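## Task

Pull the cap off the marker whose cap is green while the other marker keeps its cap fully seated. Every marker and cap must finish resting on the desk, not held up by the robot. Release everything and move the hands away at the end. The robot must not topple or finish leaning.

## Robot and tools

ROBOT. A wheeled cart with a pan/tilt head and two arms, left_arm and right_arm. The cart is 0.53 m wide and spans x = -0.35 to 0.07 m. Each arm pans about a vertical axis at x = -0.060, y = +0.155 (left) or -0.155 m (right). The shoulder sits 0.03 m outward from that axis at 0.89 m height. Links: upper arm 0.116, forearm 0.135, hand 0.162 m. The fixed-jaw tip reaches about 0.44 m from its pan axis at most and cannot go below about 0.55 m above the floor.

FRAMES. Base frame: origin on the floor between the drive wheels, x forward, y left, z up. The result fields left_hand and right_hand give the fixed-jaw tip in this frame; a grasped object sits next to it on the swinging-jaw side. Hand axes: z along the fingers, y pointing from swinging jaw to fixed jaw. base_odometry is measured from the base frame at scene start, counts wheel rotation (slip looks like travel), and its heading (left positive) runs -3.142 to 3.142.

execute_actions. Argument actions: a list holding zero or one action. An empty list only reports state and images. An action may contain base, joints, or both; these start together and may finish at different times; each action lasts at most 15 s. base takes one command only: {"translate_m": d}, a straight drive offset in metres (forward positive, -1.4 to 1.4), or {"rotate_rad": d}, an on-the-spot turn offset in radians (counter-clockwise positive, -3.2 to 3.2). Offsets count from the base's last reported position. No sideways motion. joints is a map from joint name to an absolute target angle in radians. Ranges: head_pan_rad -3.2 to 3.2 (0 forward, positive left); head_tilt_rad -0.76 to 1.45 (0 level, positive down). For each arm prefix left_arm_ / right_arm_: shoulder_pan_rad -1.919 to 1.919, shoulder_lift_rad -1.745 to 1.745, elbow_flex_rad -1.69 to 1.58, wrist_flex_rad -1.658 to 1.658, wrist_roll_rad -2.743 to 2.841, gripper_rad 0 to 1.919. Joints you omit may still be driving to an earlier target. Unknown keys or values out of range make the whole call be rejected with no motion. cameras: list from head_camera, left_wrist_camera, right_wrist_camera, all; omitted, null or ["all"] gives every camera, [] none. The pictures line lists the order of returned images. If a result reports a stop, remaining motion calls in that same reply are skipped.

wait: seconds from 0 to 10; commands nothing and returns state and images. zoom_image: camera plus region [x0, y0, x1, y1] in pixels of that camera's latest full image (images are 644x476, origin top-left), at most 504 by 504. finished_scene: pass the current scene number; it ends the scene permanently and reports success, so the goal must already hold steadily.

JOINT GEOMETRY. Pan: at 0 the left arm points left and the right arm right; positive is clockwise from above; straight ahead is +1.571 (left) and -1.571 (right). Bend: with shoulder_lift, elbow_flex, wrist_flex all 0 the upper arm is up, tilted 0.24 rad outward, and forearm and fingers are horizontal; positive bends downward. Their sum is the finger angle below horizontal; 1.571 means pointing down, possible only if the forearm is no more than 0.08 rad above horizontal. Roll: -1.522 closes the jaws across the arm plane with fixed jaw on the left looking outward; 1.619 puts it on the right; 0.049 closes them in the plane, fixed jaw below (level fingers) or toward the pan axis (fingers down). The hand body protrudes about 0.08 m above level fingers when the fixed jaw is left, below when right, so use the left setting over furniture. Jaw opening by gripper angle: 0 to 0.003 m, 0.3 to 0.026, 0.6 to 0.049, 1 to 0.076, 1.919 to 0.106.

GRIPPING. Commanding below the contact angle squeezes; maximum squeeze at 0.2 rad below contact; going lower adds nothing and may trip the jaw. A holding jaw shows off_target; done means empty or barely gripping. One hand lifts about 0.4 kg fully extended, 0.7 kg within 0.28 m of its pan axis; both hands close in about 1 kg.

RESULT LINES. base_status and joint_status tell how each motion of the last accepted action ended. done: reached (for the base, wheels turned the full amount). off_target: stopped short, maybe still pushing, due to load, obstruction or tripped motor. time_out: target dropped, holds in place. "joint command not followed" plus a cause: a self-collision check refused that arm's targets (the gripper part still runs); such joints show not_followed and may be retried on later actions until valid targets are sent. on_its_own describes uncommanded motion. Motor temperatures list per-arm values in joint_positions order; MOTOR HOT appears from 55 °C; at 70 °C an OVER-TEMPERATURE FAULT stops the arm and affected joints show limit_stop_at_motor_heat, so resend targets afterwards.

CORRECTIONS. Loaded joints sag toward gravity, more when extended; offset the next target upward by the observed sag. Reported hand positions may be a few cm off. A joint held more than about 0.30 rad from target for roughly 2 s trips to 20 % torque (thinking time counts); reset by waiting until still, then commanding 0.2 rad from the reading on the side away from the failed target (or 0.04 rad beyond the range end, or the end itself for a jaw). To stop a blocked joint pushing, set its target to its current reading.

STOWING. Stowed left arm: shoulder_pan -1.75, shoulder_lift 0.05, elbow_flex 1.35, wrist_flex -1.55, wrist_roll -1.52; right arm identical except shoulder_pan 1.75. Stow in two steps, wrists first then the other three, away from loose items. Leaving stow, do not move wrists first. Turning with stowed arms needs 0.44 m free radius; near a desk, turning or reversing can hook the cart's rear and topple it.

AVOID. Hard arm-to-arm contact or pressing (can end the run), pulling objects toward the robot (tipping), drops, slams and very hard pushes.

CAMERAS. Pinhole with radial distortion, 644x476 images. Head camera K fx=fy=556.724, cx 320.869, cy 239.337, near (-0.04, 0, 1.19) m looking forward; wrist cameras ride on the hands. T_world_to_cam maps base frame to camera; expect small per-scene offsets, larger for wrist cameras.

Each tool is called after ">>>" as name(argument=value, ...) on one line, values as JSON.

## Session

>>> execute_actions(actions=[])

Scene clock: 0.00 s.
Motor temperatures (°C, as the motors report them): left_arm=[30 30 30 30 32] | right_arm=[28 31 31 30 28]
base_odometry: x=+0.000 y=+0.000 heading=+0.000 (m, m, rad; odometry frame)
base_status: not commanded
joint_positions: head_pan_rad=-0.022 head_tilt_rad=-0.008 left_arm_shoulder_pan_rad=-1.728 left_arm_shoulder_lift_rad=-0.004 left_arm_elbow_flex_rad=+1.326 left_arm_wrist_flex_rad=-1.565 left_arm_wrist_roll_rad=-1.517 left_arm_gripper_rad=+1.920 right_arm_shoulder_pan_rad=+1.743 right_arm_shoulder_lift_rad=+0.079 right_arm_elbow_flex_rad=+1.354 right_arm_wrist_flex_rad=-1.449 right_arm_wrist_roll_rad=-1.530 right_arm_gripper_rad=+1.920
joint_status: not commanded
left_hand: x=-0.3078 y=+0.1078 z=+0.9156 quat_wxyz=(-0.060, -0.614, -0.050, +0.785) (m; base frame)
right_hand: x=-0.3090 y=-0.1195 z=+0.8734 quat_wxyz=(-0.059, +0.699, -0.063, -0.710) (m; base frame)
pictures: head_camera, left_wrist_camera, right_wrist_camera
camera_calibration (this result's frames):
head_camera: T_world_to_cam=[[-0.0690265, -0.997527, -0.0132391, 0.0100885], [-0.0501299, 0.0167223, -0.998603, 1.18721], [0.996355, -0.0682664, -0.0511602, 0.102744], [0, 0, 0, 1]] pos_world=[-0.0421577, -0.00277546, 1.19095]
left_wrist_camera: T_world_to_cam=[[-0.134355, 0.990101, 0.0406036, -0.184901], [0.311409, 0.0810861, -0.94681, 0.975651], [-0.94073, -0.114565, -0.319221, 0.0856598], [0, 0, 0, 1]] pos_world=[-0.248086, 0.113772, 0.958608]
right_wrist_camera: T_world_to_cam=[[0.181465, 0.982736, -0.0360494, 0.201828], [0.535113, -0.129433, -0.834806, 0.897498], [-0.825061, 0.132197, -0.549362, 0.306243], [0, 0, 0, 1]] pos_world=[-0.264218, -0.122663, 0.924751]
Images, in order (width x height): head_camera 644x476, left_wrist_camera 644x476, right_wrist_camera 644x476.

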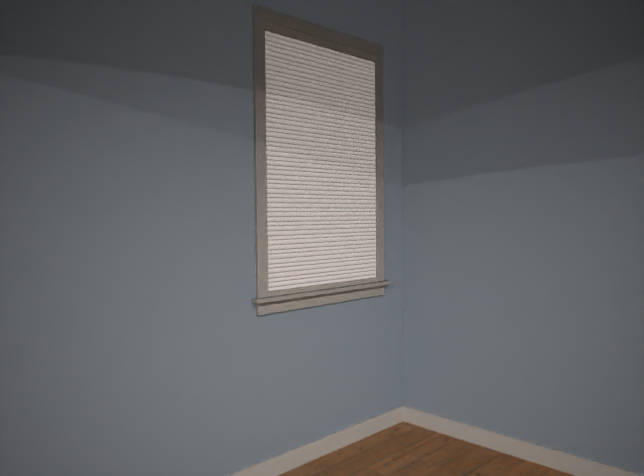

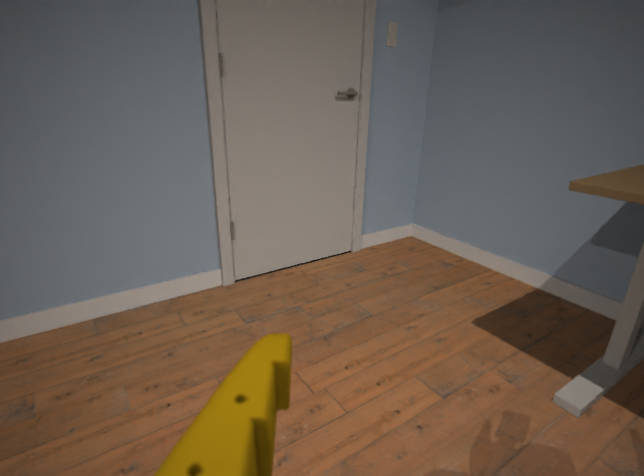

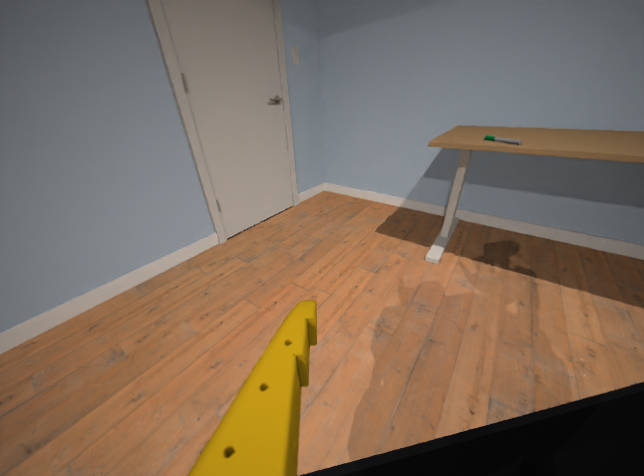

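>>> execute_actions(actions=[{"joints": {"head_pan_rad": 2.2, "head_tilt_rad": 0.4}}], cameras=["head_camera"])

Scene clock: 15.27 s.
Motor temperatures (°C, as the motors report them): left_arm=[30 30 30 30 32] | right_arm=[28 31 31 30 28]
base_odometry: x=+0.000 y=+0.000 heading=+0.000 (m, m, rad; odometry frame)
base_status: not commanded
joint_positions: head_pan_rad=+2.190 head_tilt_rad=+0.393 left_arm_shoulder_pan_rad=-1.728 left_arm_shoulder_lift_rad=-0.004 left_arm_elbow_flex_rad=+1.326 left_arm_wrist_flex_rad=-1.565 left_arm_wrist_roll_rad=-1.517 left_arm_gripper_rad=+1.920 right_arm_shoulder_pan_rad=+1.743 right_arm_shoulder_lift_rad=+0.079 right_arm_elbow_flex_rad=+1.354 right_arm_wrist_flex_rad=-1.449 right_arm_wrist_roll_rad=-1.530 right_arm_gripper_rad=+1.920
joint_status: all done
left_hand: x=-0.3078 y=+0.1078 z=+0.9156 quat_wxyz=(-0.060, -0.614, -0.050, +0.785) (m; base frame)
right_hand: x=-0.3090 y=-0.1195 z=+0.8734 quat_wxyz=(-0.059, +0.699, -0.063, -0.710) (m; base frame)
pictures: head_camera
camera_calibration (this result's frames):
head_camera: T_world_to_cam=[[0.841477, 0.540257, 0.00618947, 0.0305199], [0.240858, -0.364845, -0.899375, 1.08668], [-0.483635, 0.758295, -0.437134, 0.477439], [0, 0, 0, 1]] pos_world=[-0.0565106, 0.017941, 1.18585]
Images, in order (width x height): head_camera 644x476.

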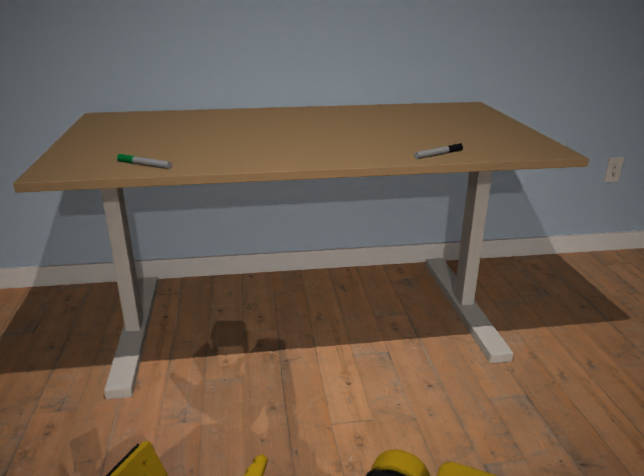

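>>> zoom_image(camera="head_camera", region=[0, 90, 240, 250])

>>> zoom_image(camera="head_camera", region=[400, 90, 640, 250])

>>> zoom_image(camera="head_camera", region=[60, 260, 220, 420])

>>> zoom_image(camera="head_camera", region=[400, 240, 560, 380])

Region (0, 90, 240, 250) of head_camera's 644x476 image, scaled by 2.100.

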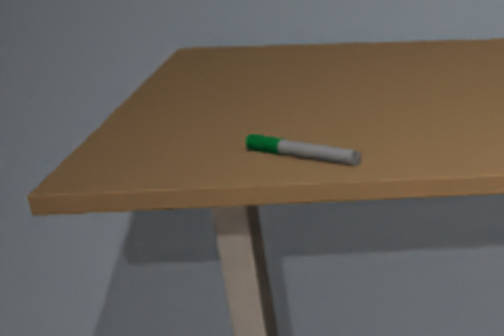

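Region (400, 90, 640, 250) of head_camera's 644x476 image, scaled by 2.100.

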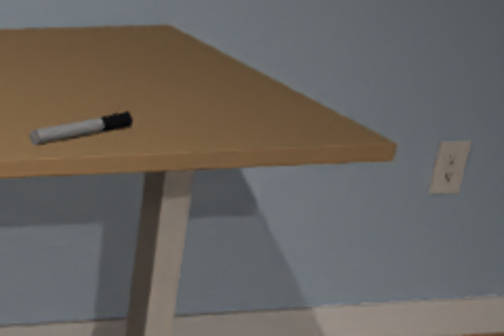

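Region (60, 260, 220, 420) of head_camera's 644x476 image, scaled by 3.150.

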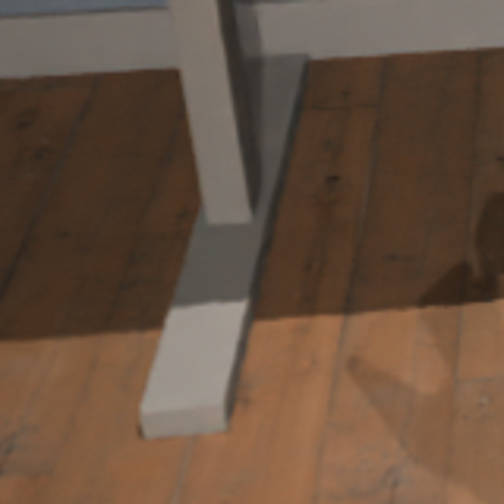

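Region (400, 240, 560, 380) of head_camera's 644x476 image, scaled by 3.150; it fills the top 441 rows of this view, and the rest is white.

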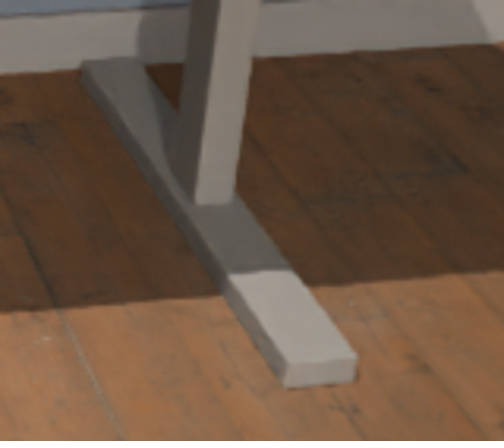

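>>> execute_actions(actions=[{"base": {"translate_m": -0.432}}], cameras=["head_camera", "right_wrist_camera"])

Scene clock: 123.20 s.
Motor temperatures (°C, as the motors report them): left_arm=[30 30 30 30 32] | right_arm=[28 31 31 30 28]
base_odometry: x=-0.432 y=+0.001 heading=-0.002 (m, m, rad; odometry frame)
base_status: done
joint_positions: head_pan_rad=+2.190 head_tilt_rad=+0.393 left_arm_shoulder_pan_rad=-1.728 left_arm_shoulder_lift_rad=-0.004 left_arm_elbow_flex_rad=+1.326 left_arm_wrist_flex_rad=-1.565 left_arm_wrist_roll_rad=-1.517 left_arm_gripper_rad=+1.920 right_arm_shoulder_pan_rad=+1.743 right_arm_shoulder_lift_rad=+0.079 right_arm_elbow_flex_rad=+1.354 right_arm_wrist_flex_rad=-1.449 right_arm_wrist_roll_rad=-1.530 right_arm_gripper_rad=+1.920
joint_status: not commanded
left_hand: x=-0.3078 y=+0.1078 z=+0.9156 quat_wxyz=(-0.060, -0.614, -0.050, +0.785) (m; base frame)
right_hand: x=-0.3090 y=-0.1195 z=+0.8734 quat_wxyz=(-0.059, +0.699, -0.063, -0.710) (m; base frame)
pictures: head_camera, right_wrist_camera
camera_calibration (this result's frames):
head_camera: T_world_to_cam=[[0.841376, 0.540414, 0.00619652, 0.030507], [0.241002, -0.364906, -0.899312, 1.08661], [-0.48374, 0.758153, -0.437264, 0.477585], [0, 0, 0, 1]] pos_world=[-0.0565169, 0.0179434, 1.18585]
right_wrist_camera: T_world_to_cam=[[0.181465, 0.982736, -0.0360494, 0.201828], [0.535113, -0.129433, -0.834806, 0.897498], [-0.825061, 0.132197, -0.549362, 0.306243], [0, 0, 0, 1]] pos_world=[-0.264218, -0.122663, 0.924751]
Images, in order (width x height): head_camera 644x476, right_wrist_camera 644x476.

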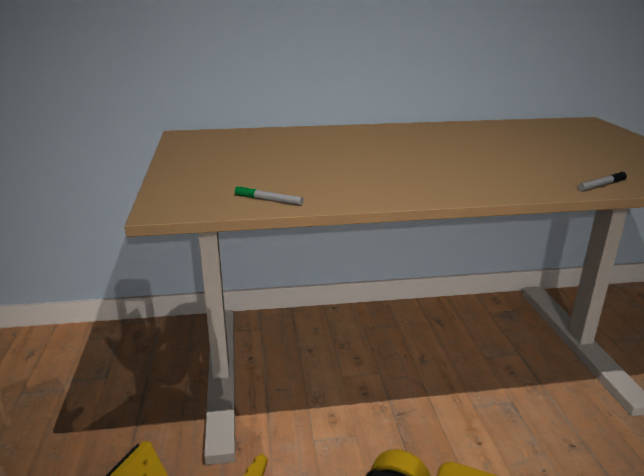

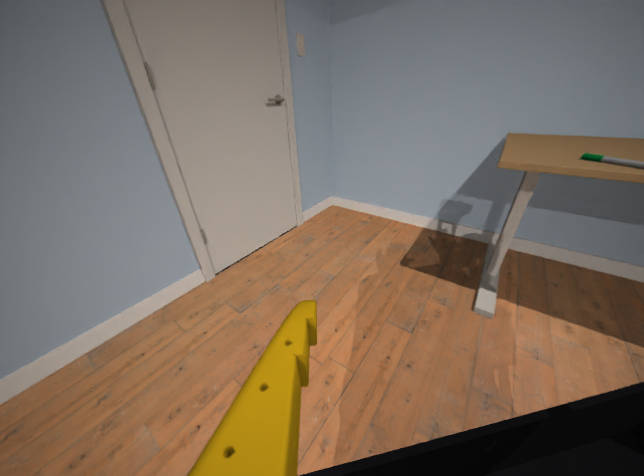

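>>> execute_actions(actions=[{"base": {"rotate_rad": 2.286}, "joints": {"head_pan_rad": 0.02, "head_tilt_rad": 0.45}}], cameras=["head_camera"])

Scene clock: 128.17 s.
Motor temperatures (°C, as the motors report them): left_arm=[30 30 30 30 32] | right_arm=[28 31 31 30 28]
base_odometry: x=-0.433 y=+0.001 heading=+2.283 (m, m, rad; odometry frame)
base_status: done
joint_positions: head_pan_rad=+0.030 head_tilt_rad=+0.444 left_arm_shoulder_pan_rad=-1.728 left_arm_shoulder_lift_rad=-0.004 left_arm_elbow_flex_rad=+1.326 left_arm_wrist_flex_rad=-1.565 left_arm_wrist_roll_rad=-1.517 left_arm_gripper_rad=+1.920 right_arm_shoulder_pan_rad=+1.743 right_arm_shoulder_lift_rad=+0.079 right_arm_elbow_flex_rad=+1.354 right_arm_wrist_flex_rad=-1.449 right_arm_wrist_roll_rad=-1.530 right_arm_gripper_rad=+1.920
joint_status: all done
left_hand: x=-0.3078 y=+0.1078 z=+0.9156 quat_wxyz=(-0.060, -0.614, -0.050, +0.785) (m; base frame)
right_hand: x=-0.3090 y=-0.1195 z=+0.8734 quat_wxyz=(-0.059, +0.699, -0.063, -0.710) (m; base frame)
pictures: head_camera
camera_calibration (this result's frames):
head_camera: T_world_to_cam=[[-0.0181122, -0.999799, 0.00861232, -0.0126696], [-0.481736, 0.00117842, -0.876316, 1.02618], [0.876129, -0.0200208, -0.481661, 0.592599], [0, 0, 0, 1]] pos_world=[-0.0250764, -0.00201194, 1.1848]
Images, in order (width x height): head_camera 644x476.

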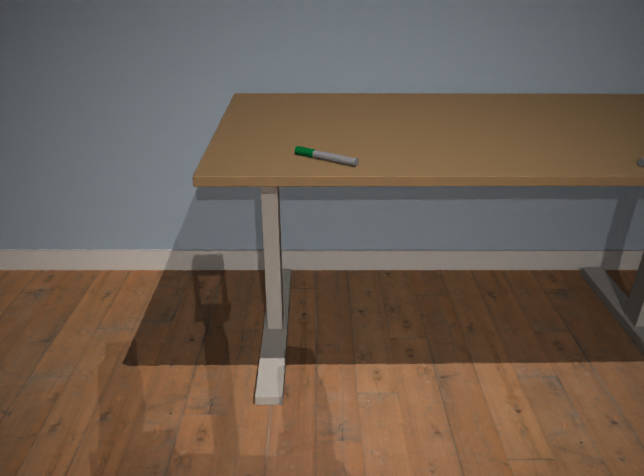

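>>> zoom_image(camera="head_camera", region=[180, 80, 420, 200])

>>> zoom_image(camera="head_camera", region=[404, 80, 644, 200])

Region (180, 80, 420, 200) of head_camera's 644x476 image, scaled by 2.100.

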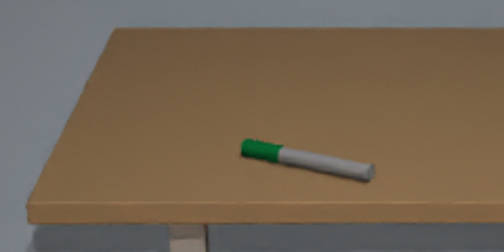

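Region (404, 80, 644, 200) of head_camera's 644x476 image, scaled by 2.100.

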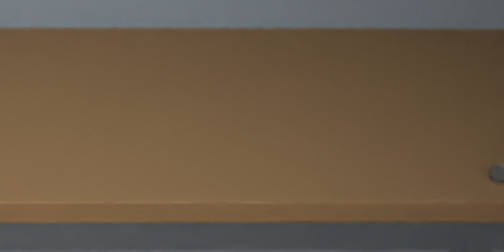

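>>> execute_actions(actions=[{"base": {"translate_m": 0.85}, "joints": {"left_arm_shoulder_pan_rad": 1.5, "left_arm_shoulder_lift_rad": 0.3, "left_arm_elbow_flex_rad": -0.2, "right_arm_shoulder_pan_rad": -1.5, "right_arm_shoulder_lift_rad": 0.4, "right_arm_elbow_flex_rad": -0.2, "head_tilt_rad": 0.85}}])

Scene clock: 162.73 s.
Motor temperatures (°C, as the motors report them): left_arm=[30 30 30 30 32] | right_arm=[28 31 31 30 28]
base_odometry: x=-0.989 y=+0.644 heading=+2.282 (m, m, rad; odometry frame)
base_status: done
joint_positions: head_pan_rad=+0.030 head_tilt_rad=+0.845 left_arm_shoulder_pan_rad=+1.491 left_arm_shoulder_lift_rad=+0.316 left_arm_elbow_flex_rad=-0.165 left_arm_wrist_flex_rad=-1.565 left_arm_wrist_roll_rad=-1.517 left_arm_gripper_rad=+1.920 right_arm_shoulder_pan_rad=-1.494 right_arm_shoulder_lift_rad=+0.415 right_arm_elbow_flex_rad=-0.166 right_arm_wrist_flex_rad=-1.449 right_arm_wrist_roll_rad=-1.530 right_arm_gripper_rad=+1.920
joint_status: all done
left_hand: x=+0.1902 y=+0.1827 z=+1.1356 quat_wxyz=(+0.996, -0.003, +0.079, +0.037) (m; base frame)
right_hand: x=+0.2316 y=-0.1698 z=+1.1070 quat_wxyz=(+0.982, +0.008, +0.184, -0.034) (m; base frame)
pictures: head_camera, left_wrist_camera, right_wrist_camera
camera_calibration (this result's frames):
head_camera: T_world_to_cam=[[-0.010933, -0.999584, 0.0267024, -0.0331539], [-0.785667, -0.00793168, -0.618599, 0.71526], [0.618554, -0.0277424, -0.785253, 0.929927], [0, 0, 0, 1]] pos_world=[-0.0136162, -0.00166843, 1.17357]
left_wrist_camera: T_world_to_cam=[[0.0331587, -0.999437, -0.00516953, 0.182472], [0.74722, 0.0282252, -0.663978, 0.628377], [0.66375, 0.0181539, 0.747735, -0.908116], [0, 0, 0, 1]] pos_world=[0.127176, 0.181119, 1.0972]
right_wrist_camera: T_world_to_cam=[[-0.0476283, -0.998597, -0.0231378, -0.136096], [0.56716, -0.00796842, -0.823569, 0.797539], [0.82223, -0.052348, 0.566744, -0.761111], [0, 0, 0, 1]] pos_world=[0.166994, -0.169393, 1.08503]
Images, in order (width x height): head_camera 644x476, left_wrist_camera 644x476, right_wrist_camera 644x476.

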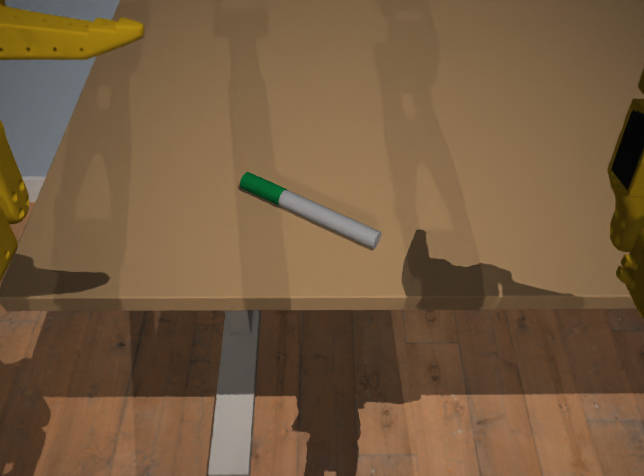

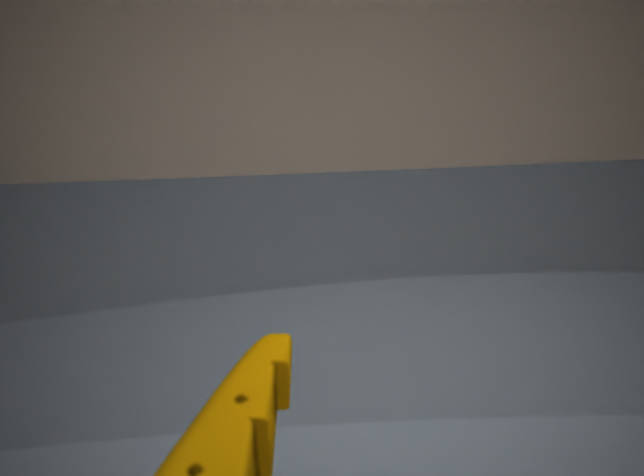

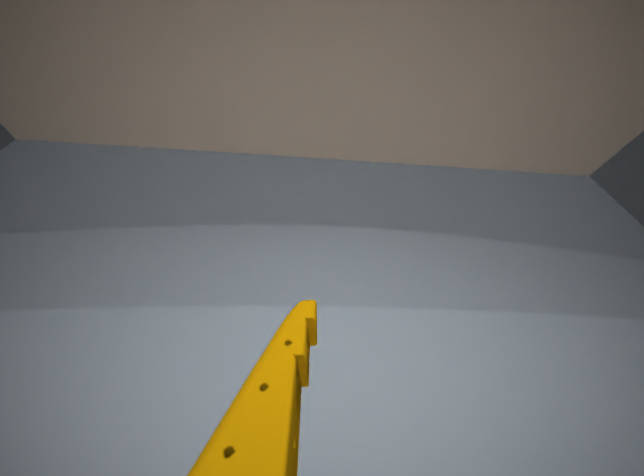

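>>> zoom_image(camera="head_camera", region=[220, 150, 420, 330])

>>> zoom_image(camera="head_camera", region=[0, 240, 200, 340])

>>> zoom_image(camera="head_camera", region=[444, 240, 644, 340])

Region (220, 150, 420, 330) of head_camera's 644x476 image, scaled by 2.520; it fills the top 454 rows of this view, and the rest is white.

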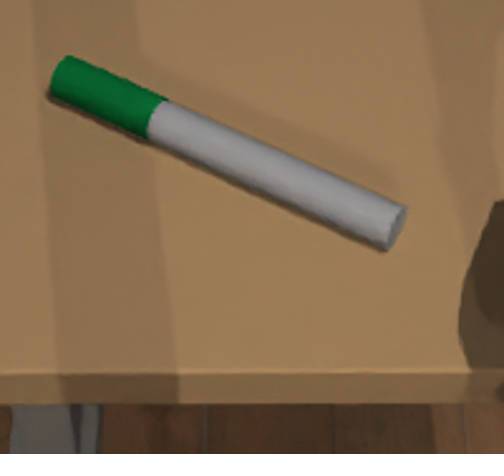

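Region (0, 240, 200, 340) of head_camera's 644x476 image, scaled by 2.520.

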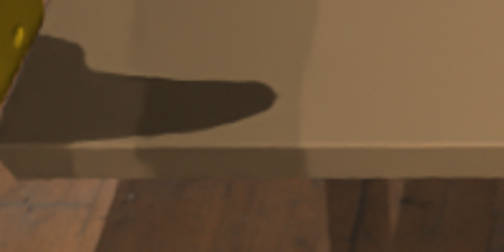

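Region (444, 240, 644, 340) of head_camera's 644x476 image, scaled by 2.520.

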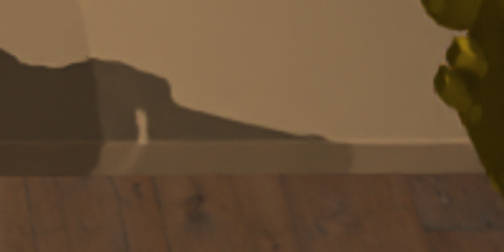

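>>> execute_actions(actions=[])

Scene clock: 180.17 s.
Motor temperatures (°C, as the motors report them): left_arm=[30 30 30 30 32] | right_arm=[28 31 31 30 28]
base_odometry: x=-0.989 y=+0.644 heading=+2.282 (m, m, rad; odometry frame)
base_status: done
joint_positions: head_pan_rad=+0.030 head_tilt_rad=+0.845 left_arm_shoulder_pan_rad=+1.491 left_arm_shoulder_lift_rad=+0.316 left_arm_elbow_flex_rad=-0.165 left_arm_wrist_flex_rad=-1.565 left_arm_wrist_roll_rad=-1.517 left_arm_gripper_rad=+1.920 right_arm_shoulder_pan_rad=-1.494 right_arm_shoulder_lift_rad=+0.415 right_arm_elbow_flex_rad=-0.166 right_arm_wrist_flex_rad=-1.449 right_arm_wrist_roll_rad=-1.530 right_arm_gripper_rad=+1.920
joint_status: all done
left_hand: x=+0.1902 y=+0.1827 z=+1.1356 quat_wxyz=(+0.996, -0.003, +0.079, +0.037) (m; base frame)
right_hand: x=+0.2316 y=-0.1698 z=+1.1070 quat_wxyz=(+0.982, +0.008, +0.184, -0.034) (m; base frame)
pictures: head_camera, left_wrist_camera, right_wrist_camera
camera_calibration (this result's frames):
head_camera: T_world_to_cam=[[-0.0109329, -0.999584, 0.0267024, -0.0331538], [-0.785667, -0.00793179, -0.618599, 0.715261], [0.618554, -0.0277423, -0.785253, 0.929927], [0, 0, 0, 1]] pos_world=[-0.0136162, -0.00166843, 1.17357]
left_wrist_camera: T_world_to_cam=[[0.0331587, -0.999437, -0.00516953, 0.182472], [0.74722, 0.0282252, -0.663978, 0.628377], [0.66375, 0.0181539, 0.747735, -0.908116], [0, 0, 0, 1]] pos_world=[0.127176, 0.181119, 1.0972]
right_wrist_camera: T_world_to_cam=[[-0.0476283, -0.998597, -0.0231378, -0.136096], [0.56716, -0.00796842, -0.823569, 0.797539], [0.82223, -0.052348, 0.566744, -0.761111], [0, 0, 0, 1]] pos_world=[0.166994, -0.169393, 1.08503]
Images, in order (width x height): head_camera 644x476, left_wrist_camera 644x476, right_wrist_camera 644x476.

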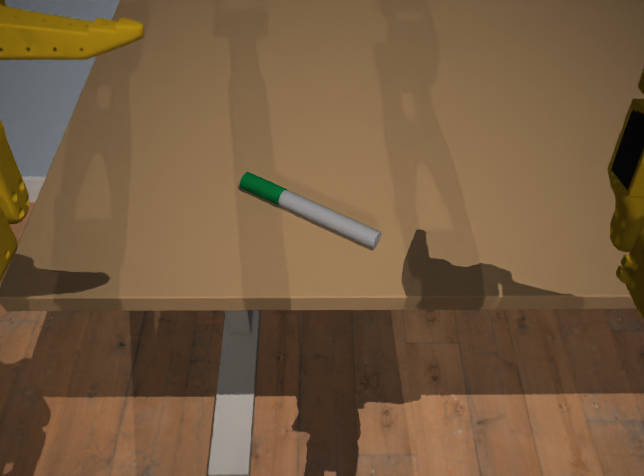

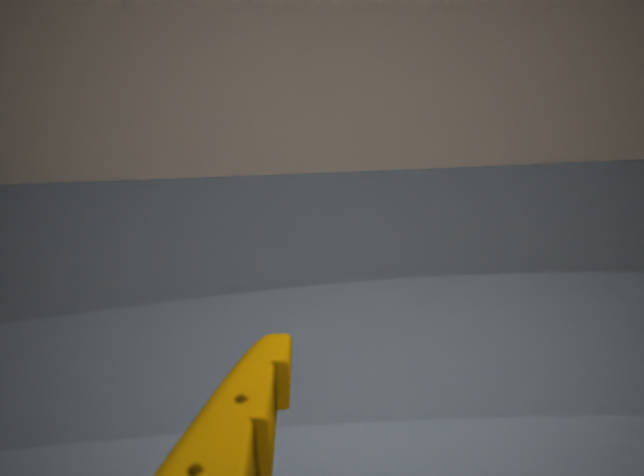

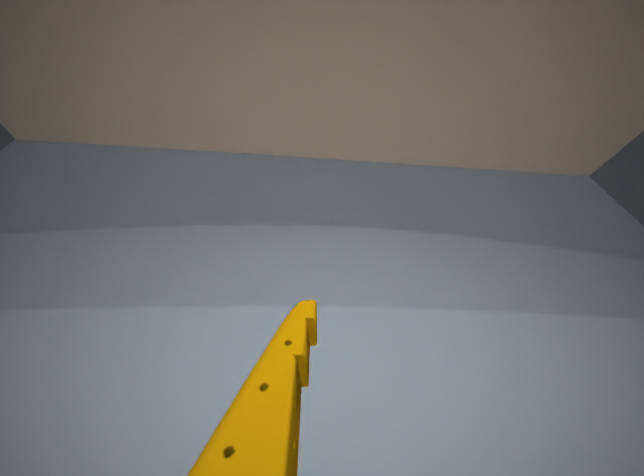

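>>> zoom_image(camera="head_camera", region=[220, 150, 400, 320])

Region (220, 150, 400, 320) of head_camera's 644x476 image, scaled by 2.800.

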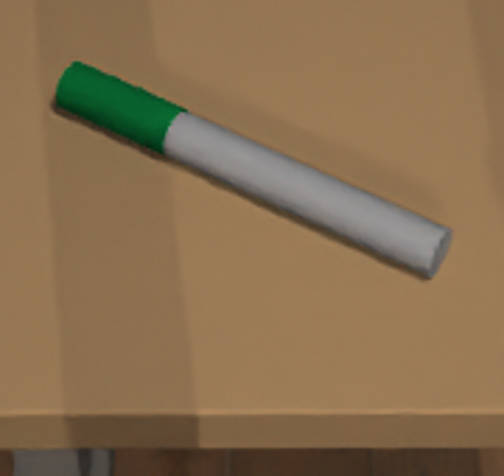

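>>> execute_actions(actions=[{"base": {"rotate_rad": 0.10}, "joints": {"head_tilt_rad": 0.93, "head_pan_rad": 0.03, "right_arm_shoulder_pan_rad": -1.80, "right_arm_shoulder_lift_rad": 0.46, "right_arm_elbow_flex_rad": -0.36, "right_arm_wrist_flex_rad": 1.20, "right_arm_wrist_roll_rad": 2.305, "right_arm_gripper_rad": 0.62, "left_arm_shoulder_pan_rad": 1.68, "left_arm_shoulder_lift_rad": 0.30, "left_arm_elbow_flex_rad": -0.24, "left_arm_wrist_flex_rad": 1.0, "left_arm_wrist_roll_rad": 0.32, "left_arm_gripper_rad": 0.75}}], cameras=["head_camera", "right_wrist_camera"])

Scene clock: 275.57 s.
Motor temperatures (°C, as the motors report them): left_arm=[30 30 30 30 32] | right_arm=[28 31 31 30 28]
base_odometry: x=-0.989 y=+0.644 heading=+2.384 (m, m, rad; odometry frame)
base_status: done
joint_positions: head_pan_rad=+0.030 head_tilt_rad=+0.925 left_arm_shoulder_pan_rad=+1.672 left_arm_shoulder_lift_rad=+0.323 left_arm_elbow_flex_rad=-0.205 left_arm_wrist_flex_rad=+0.992 left_arm_wrist_roll_rad=+0.310 left_arm_gripper_rad=+0.757 right_arm_shoulder_pan_rad=-1.793 right_arm_shoulder_lift_rad=+0.480 right_arm_elbow_flex_rad=-0.327 right_arm_wrist_flex_rad=+1.194 right_arm_wrist_roll_rad=+2.297 right_arm_gripper_rad=+0.627
joint_status: all done
left_hand: x=+0.2301 y=+0.1230 z=+0.8341 quat_wxyz=(+0.130, -0.741, +0.631, -0.188) (m; base frame)
right_hand: x=+0.2164 y=-0.0990 z=+0.8102 quat_wxyz=(-0.025, -0.895, -0.432, -0.109) (m; base frame)
pictures: head_camera, right_wrist_camera
camera_calibration (this result's frames):
head_camera: T_world_to_cam=[[-0.0086688, -0.999516, 0.0298843, -0.0367098], [-0.832576, -0.00933796, -0.553831, 0.638508], [0.553842, -0.029682, -0.832092, 0.980798], [0, 0, 0, 1]] pos_world=[-0.0119193, -0.00161756, 1.17084]
right_wrist_camera: T_world_to_cam=[[-0.75301, 0.646251, -0.123833, 0.324087], [0.398827, 0.597938, 0.695275, -0.571972], [0.523366, 0.474161, -0.707996, 0.572855], [0, 0, 0, 1]] pos_world=[0.172345, -0.139063, 0.843389]
Images, in order (width x height): head_camera 644x476, right_wrist_camera 644x476.

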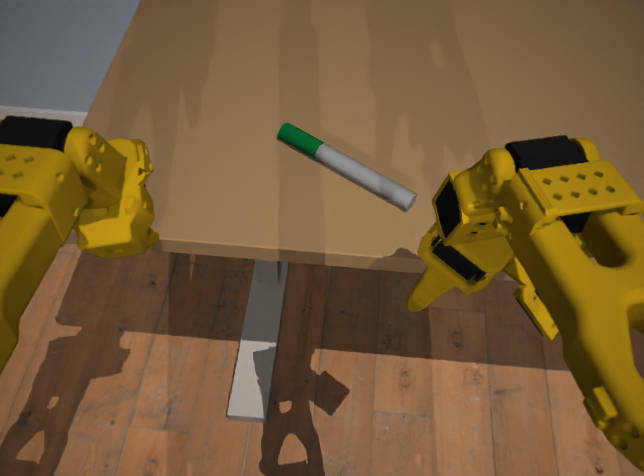

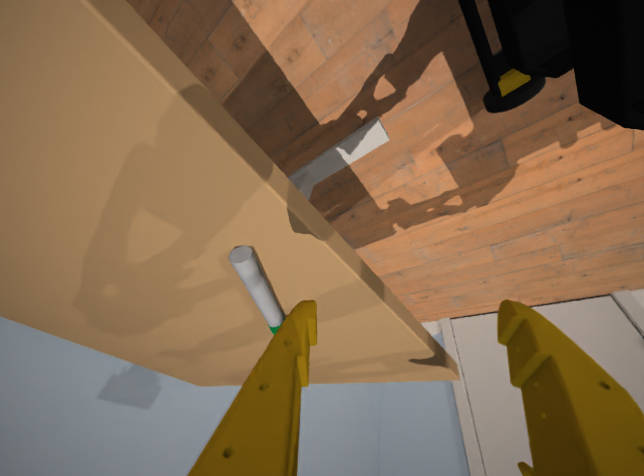

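>>> zoom_image(camera="head_camera", region=[260, 100, 440, 280])

Region (260, 100, 440, 280) of head_camera's 644x476 image, scaled by 2.800.

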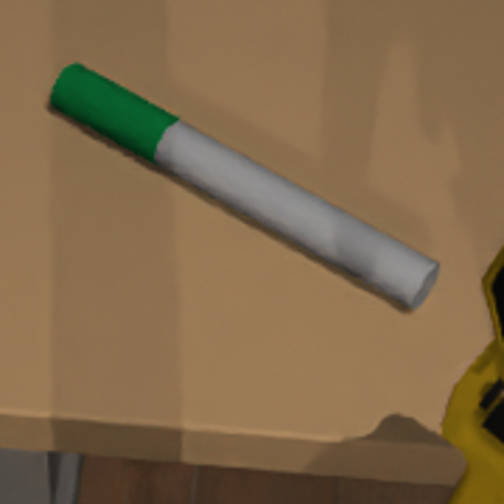

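>>> zoom_image(camera="head_camera", region=[380, 150, 560, 350])

Region (380, 150, 560, 350) of head_camera's 644x476 image, scaled by 2.520; it fills the left 454 columns of this view, and the rest is white.

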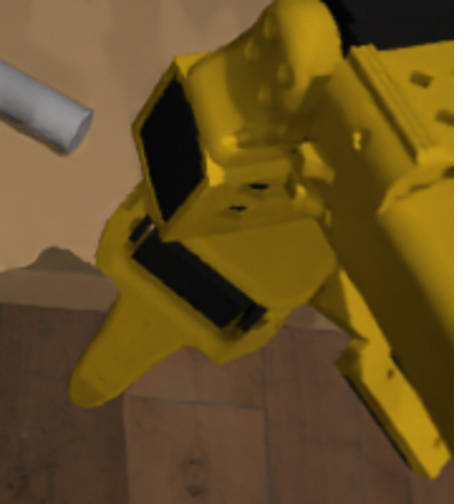

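>>> execute_actions(actions=[{"base": {"translate_m": 0.155}, "joints": {"head_tilt_rad": 1.0, "right_arm_shoulder_pan_rad": -1.85, "right_arm_shoulder_lift_rad": 0.478, "right_arm_elbow_flex_rad": -0.228, "right_arm_wrist_flex_rad": 1.142, "right_arm_wrist_roll_rad": 2.315}}], cameras=["head_camera", "right_wrist_camera"])

Scene clock: 298.53 s.
Motor temperatures (°C, as the motors report them): left_arm=[30 30 30 30 32] | right_arm=[28 31 31 30 28]
base_odometry: x=-1.102 y=+0.750 heading=+2.385 (m, m, rad; odometry frame)
base_status: done
joint_positions: head_pan_rad=+0.030 head_tilt_rad=+0.995 left_arm_shoulder_pan_rad=+1.672 left_arm_shoulder_lift_rad=+0.323 left_arm_elbow_flex_rad=-0.205 left_arm_wrist_flex_rad=+0.992 left_arm_wrist_roll_rad=+0.310 left_arm_gripper_rad=+0.757 right_arm_shoulder_pan_rad=-1.845 right_arm_shoulder_lift_rad=+0.494 right_arm_elbow_flex_rad=-0.226 right_arm_wrist_flex_rad=+1.148 right_arm_wrist_roll_rad=+2.308 right_arm_gripper_rad=+0.627
joint_status: all done
left_hand: x=+0.2301 y=+0.1230 z=+0.8341 quat_wxyz=(+0.130, -0.741, +0.631, -0.188) (m; base frame)
right_hand: x=+0.2014 y=-0.0879 z=+0.7914 quat_wxyz=(-0.016, -0.884, -0.462, -0.076) (m; base frame)
pictures: head_camera, right_wrist_camera
camera_calibration (this result's frames):
head_camera: T_world_to_cam=[[-0.00647818, -0.99945, 0.0325195, -0.0396399], [-0.869362, -0.0104406, -0.494066, 0.567989], [0.494134, -0.0314718, -0.868816, 1.02026], [0, 0, 0, 1]] pos_world=[-0.0106145, -0.00157845, 1.16833]
right_wrist_camera: T_world_to_cam=[[-0.798868, 0.595612, -0.0840005, 0.276515], [0.405072, 0.635946, 0.656879, -0.527059], [0.444664, 0.490733, -0.749303, 0.612176], [0, 0, 0, 1]] pos_world=[0.162183, -0.12993, 0.828146]
Images, in order (width x height): head_camera 644x476, right_wrist_camera 644x476.

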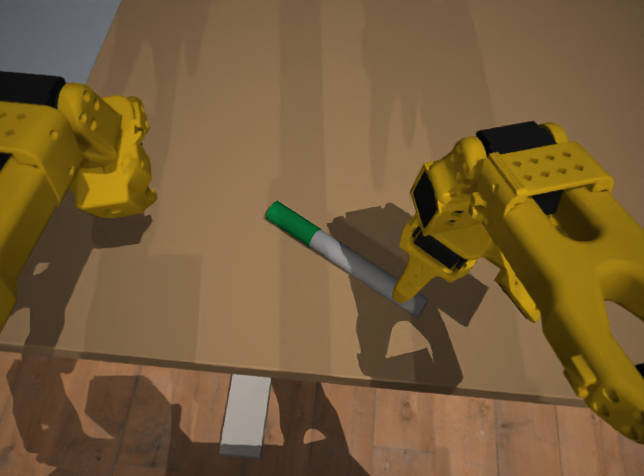

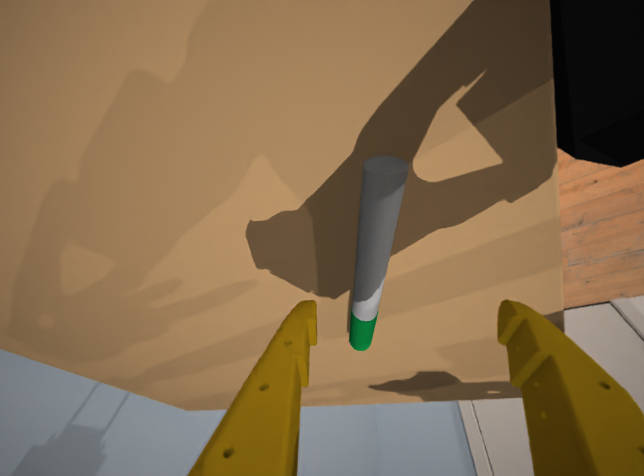

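>>> zoom_image(camera="right_wrist_camera", region=[270, 130, 520, 380])

Region (270, 130, 520, 380) of right_wrist_camera's 644x476 image, scaled by 2.016.

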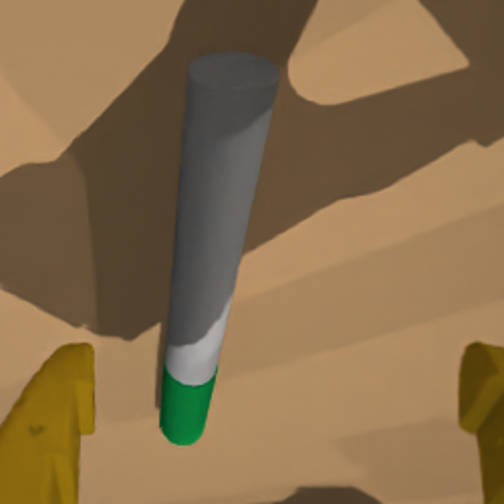

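>>> execute_actions(actions=[{"joints": {"right_arm_shoulder_pan_rad": -1.897, "right_arm_shoulder_lift_rad": 0.568, "right_arm_elbow_flex_rad": -0.141, "right_arm_wrist_flex_rad": 0.967, "right_arm_wrist_roll_rad": 2.275}}], cameras=["head_camera", "right_wrist_camera"])

Scene clock: 337.40 s.
Motor temperatures (°C, as the motors report them): left_arm=[30 30 30 30 32] | right_arm=[29 31 31 30 28]
base_odometry: x=-1.102 y=+0.750 heading=+2.385 (m, m, rad; odometry frame)
base_status: not commanded
joint_positions: head_pan_rad=+0.030 head_tilt_rad=+0.995 left_arm_shoulder_pan_rad=+1.672 left_arm_shoulder_lift_rad=+0.323 left_arm_elbow_flex_rad=-0.205 left_arm_wrist_flex_rad=+0.992 left_arm_wrist_roll_rad=+0.310 left_arm_gripper_rad=+0.757 right_arm_shoulder_pan_rad=-1.889 right_arm_shoulder_lift_rad=+0.584 right_arm_elbow_flex_rad=-0.139 right_arm_wrist_flex_rad=+0.975 right_arm_wrist_roll_rad=+2.282 right_arm_gripper_rad=+0.627
joint_status: all done
left_hand: x=+0.2301 y=+0.1230 z=+0.8341 quat_wxyz=(+0.130, -0.741, +0.631, -0.188) (m; base frame)
right_hand: x=+0.1973 y=-0.0767 z=+0.7611 quat_wxyz=(-0.013, -0.880, -0.470, -0.074) (m; base frame)
pictures: head_camera, right_wrist_camera
camera_calibration (this result's frames):
head_camera: T_world_to_cam=[[-0.00647817, -0.99945, 0.0325195, -0.0396399], [-0.869362, -0.0104406, -0.494066, 0.567989], [0.494134, -0.0314718, -0.868816, 1.02026], [0, 0, 0, 1]] pos_world=[-0.0106145, -0.00157845, 1.16833]
right_wrist_camera: T_world_to_cam=[[-0.810325, 0.580755, -0.0780856, 0.260681], [0.396767, 0.641839, 0.656215, -0.509952], [0.431219, 0.500766, -0.750523, 0.590142], [0, 0, 0, 1]] pos_world=[0.159089, -0.119607, 0.797908]
Images, in order (width x height): head_camera 644x476, right_wrist_camera 644x476.

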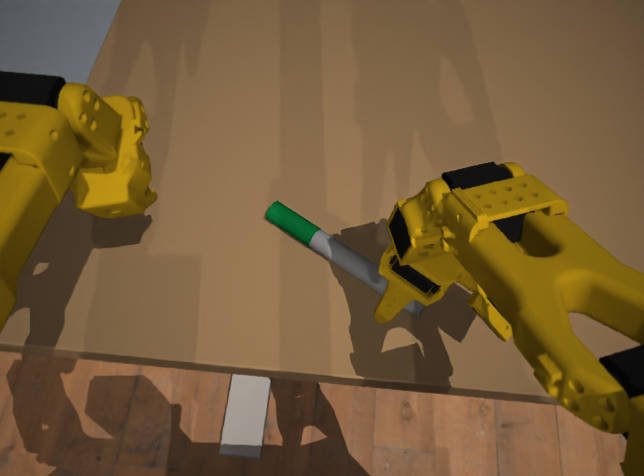

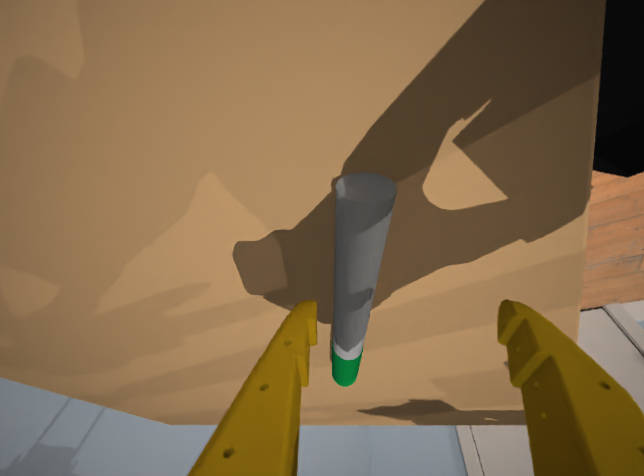

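>>> zoom_image(camera="right_wrist_camera", region=[250, 150, 500, 400])

Region (250, 150, 500, 400) of right_wrist_camera's 644x476 image, scaled by 2.016.

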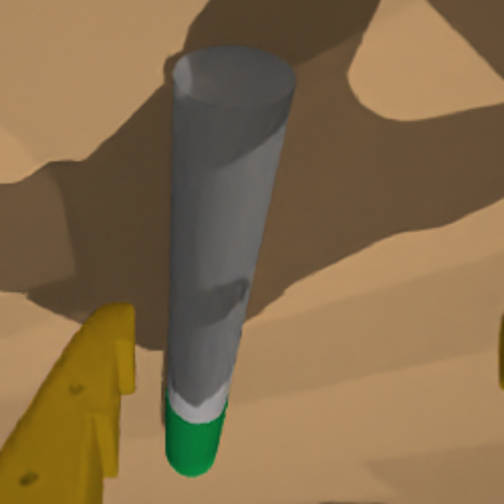

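>>> execute_actions(actions=[{"joints": {"right_arm_shoulder_lift_rad": 0.717, "right_arm_elbow_flex_rad": -0.141, "right_arm_wrist_flex_rad": 0.806}}], cameras=["head_camera", "right_wrist_camera"])

Scene clock: 360.10 s.
Motor temperatures (°C, as the motors report them): left_arm=[30 30 30 30 32] | right_arm=[29 31 31 30 28]
base_odometry: x=-1.102 y=+0.750 heading=+2.385 (m, m, rad; odometry frame)
base_status: not commanded
joint_positions: head_pan_rad=+0.030 head_tilt_rad=+0.995 left_arm_shoulder_pan_rad=+1.672 left_arm_shoulder_lift_rad=+0.323 left_arm_elbow_flex_rad=-0.205 left_arm_wrist_flex_rad=+0.992 left_arm_wrist_roll_rad=+0.310 left_arm_gripper_rad=+0.757 right_arm_shoulder_pan_rad=-1.889 right_arm_shoulder_lift_rad=+0.733 right_arm_elbow_flex_rad=-0.139 right_arm_wrist_flex_rad=+0.815 right_arm_wrist_roll_rad=+2.282 right_arm_gripper_rad=+0.627
joint_status: all done
left_hand: x=+0.2301 y=+0.1230 z=+0.8341 quat_wxyz=(+0.130, -0.741, +0.631, -0.188) (m; base frame)
right_hand: x=+0.2002 y=-0.0758 z=+0.7301 quat_wxyz=(-0.014, -0.879, -0.470, -0.079) (m; base frame)
pictures: head_camera, right_wrist_camera
camera_calibration (this result's frames):
head_camera: T_world_to_cam=[[-0.00647814, -0.99945, 0.0325195, -0.0396399], [-0.869362, -0.0104407, -0.494066, 0.567989], [0.494134, -0.0314718, -0.868816, 1.02026], [0, 0, 0, 1]] pos_world=[-0.0106145, -0.00157845, 1.16833]
right_wrist_camera: T_world_to_cam=[[-0.809496, 0.581028, -0.084391, 0.264537], [0.390044, 0.639622, 0.662382, -0.494721], [0.438841, 0.50328, -0.744398, 0.559316], [0, 0, 0, 1]] pos_world=[0.161654, -0.118761, 0.766372]
Images, in order (width x height): head_camera 644x476, right_wrist_camera 644x476.

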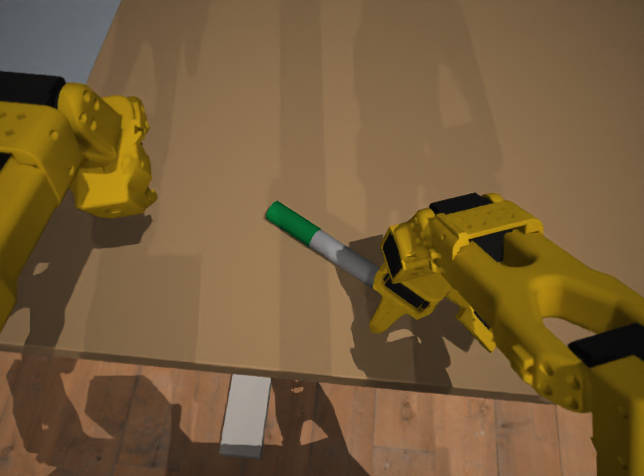

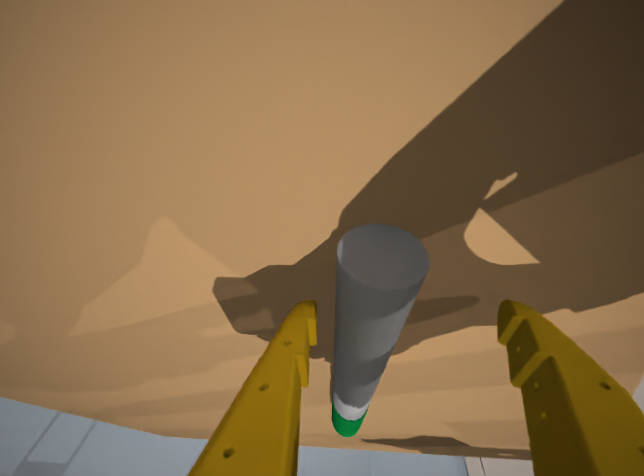

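>>> execute_actions(actions=[{"joints": {"right_arm_shoulder_lift_rad": 0.73, "right_arm_gripper_rad": 0.01}}], cameras=["right_wrist_camera"])

Scene clock: 367.37 s.
Motor temperatures (°C, as the motors report them): left_arm=[30 30 30 30 32] | right_arm=[29 31 31 30 28]
base_odometry: x=-1.102 y=+0.750 heading=+2.385 (m, m, rad; odometry frame)
base_status: not commanded
joint_positions: head_pan_rad=+0.030 head_tilt_rad=+0.995 left_arm_shoulder_pan_rad=+1.672 left_arm_shoulder_lift_rad=+0.323 left_arm_elbow_flex_rad=-0.205 left_arm_wrist_flex_rad=+0.992 left_arm_wrist_roll_rad=+0.310 left_arm_gripper_rad=+0.757 right_arm_shoulder_pan_rad=-1.894 right_arm_shoulder_lift_rad=+0.745 right_arm_elbow_flex_rad=-0.139 right_arm_wrist_flex_rad=+0.814 right_arm_wrist_roll_rad=+2.282 right_arm_gripper_rad=+0.206
joint_status: right_arm_gripper_rad off_target (ended at +0.206, target +0.010); the others done
left_hand: x=+0.2301 y=+0.1230 z=+0.8341 quat_wxyz=(+0.130, -0.741, +0.631, -0.188) (m; base frame)
right_hand: x=+0.1982 y=-0.0751 z=+0.7272 quat_wxyz=(-0.013, -0.878, -0.472, -0.074) (m; base frame)
pictures: right_wrist_camera
camera_calibration (this result's frames):
right_wrist_camera: T_world_to_cam=[[-0.812989, 0.57702, -0.0780856, 0.258062], [0.393809, 0.643658, 0.656215, -0.488352], [0.42891, 0.502745, -0.750523, 0.564121], [0, 0, 0, 1]] pos_world=[0.160162, -0.118185, 0.764001]
Images, in order (width x height): right_wrist_camera 644x476.

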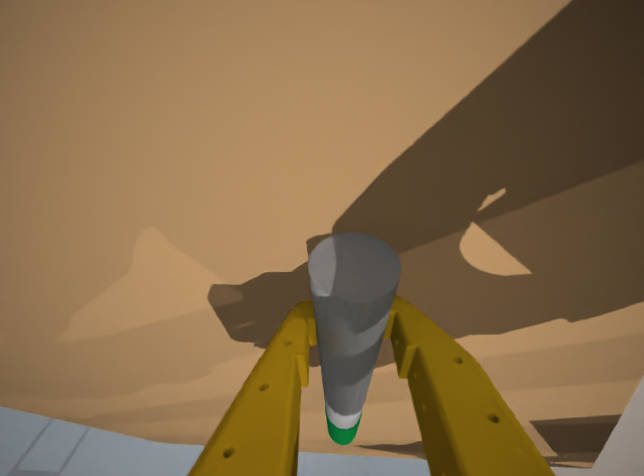

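>>> execute_actions(actions=[{"joints": {"right_arm_shoulder_pan_rad": -1.919, "right_arm_shoulder_lift_rad": 0.635, "right_arm_elbow_flex_rad": -0.32, "right_arm_wrist_flex_rad": 0.838, "right_arm_gripper_rad": 0.01}}], cameras=["head_camera"])

Scene clock: 390.10 s.
Motor temperatures (°C, as the motors report them): left_arm=[30 30 30 30 32] | right_arm=[29 31 31 30 28]
base_odometry: x=-1.102 y=+0.750 heading=+2.385 (m, m, rad; odometry frame)
base_status: not commanded
joint_positions: head_pan_rad=+0.030 head_tilt_rad=+0.995 left_arm_shoulder_pan_rad=+1.672 left_arm_shoulder_lift_rad=+0.323 left_arm_elbow_flex_rad=-0.205 left_arm_wrist_flex_rad=+0.992 left_arm_wrist_roll_rad=+0.310 left_arm_gripper_rad=+0.757 right_arm_shoulder_pan_rad=-1.912 right_arm_shoulder_lift_rad=+0.699 right_arm_elbow_flex_rad=-0.284 right_arm_wrist_flex_rad=+0.835 right_arm_wrist_roll_rad=+2.282 right_arm_gripper_rad=+0.206
joint_status: right_arm_gripper_rad off_target (ended at +0.206, target +0.010); the others done
left_hand: x=+0.2301 y=+0.1230 z=+0.8341 quat_wxyz=(+0.130, -0.741, +0.631, -0.188) (m; base frame)
right_hand: x=+0.2297 y=-0.0587 z=+0.7618 quat_wxyz=(-0.026, -0.865, -0.475, -0.158) (m; base frame)
pictures: head_camera
camera_calibration (this result's frames):
head_camera: T_world_to_cam=[[-0.00647803, -0.99945, 0.0325195, -0.0396399], [-0.869362, -0.0104408, -0.494066, 0.567989], [0.494134, -0.0314717, -0.868816, 1.02026], [0, 0, 0, 1]] pos_world=[-0.0106145, -0.00157844, 1.16833]
Images, in order (width x height): head_camera 644x476.

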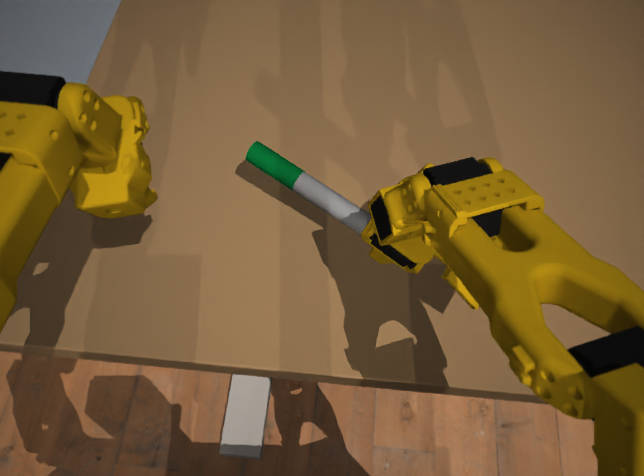

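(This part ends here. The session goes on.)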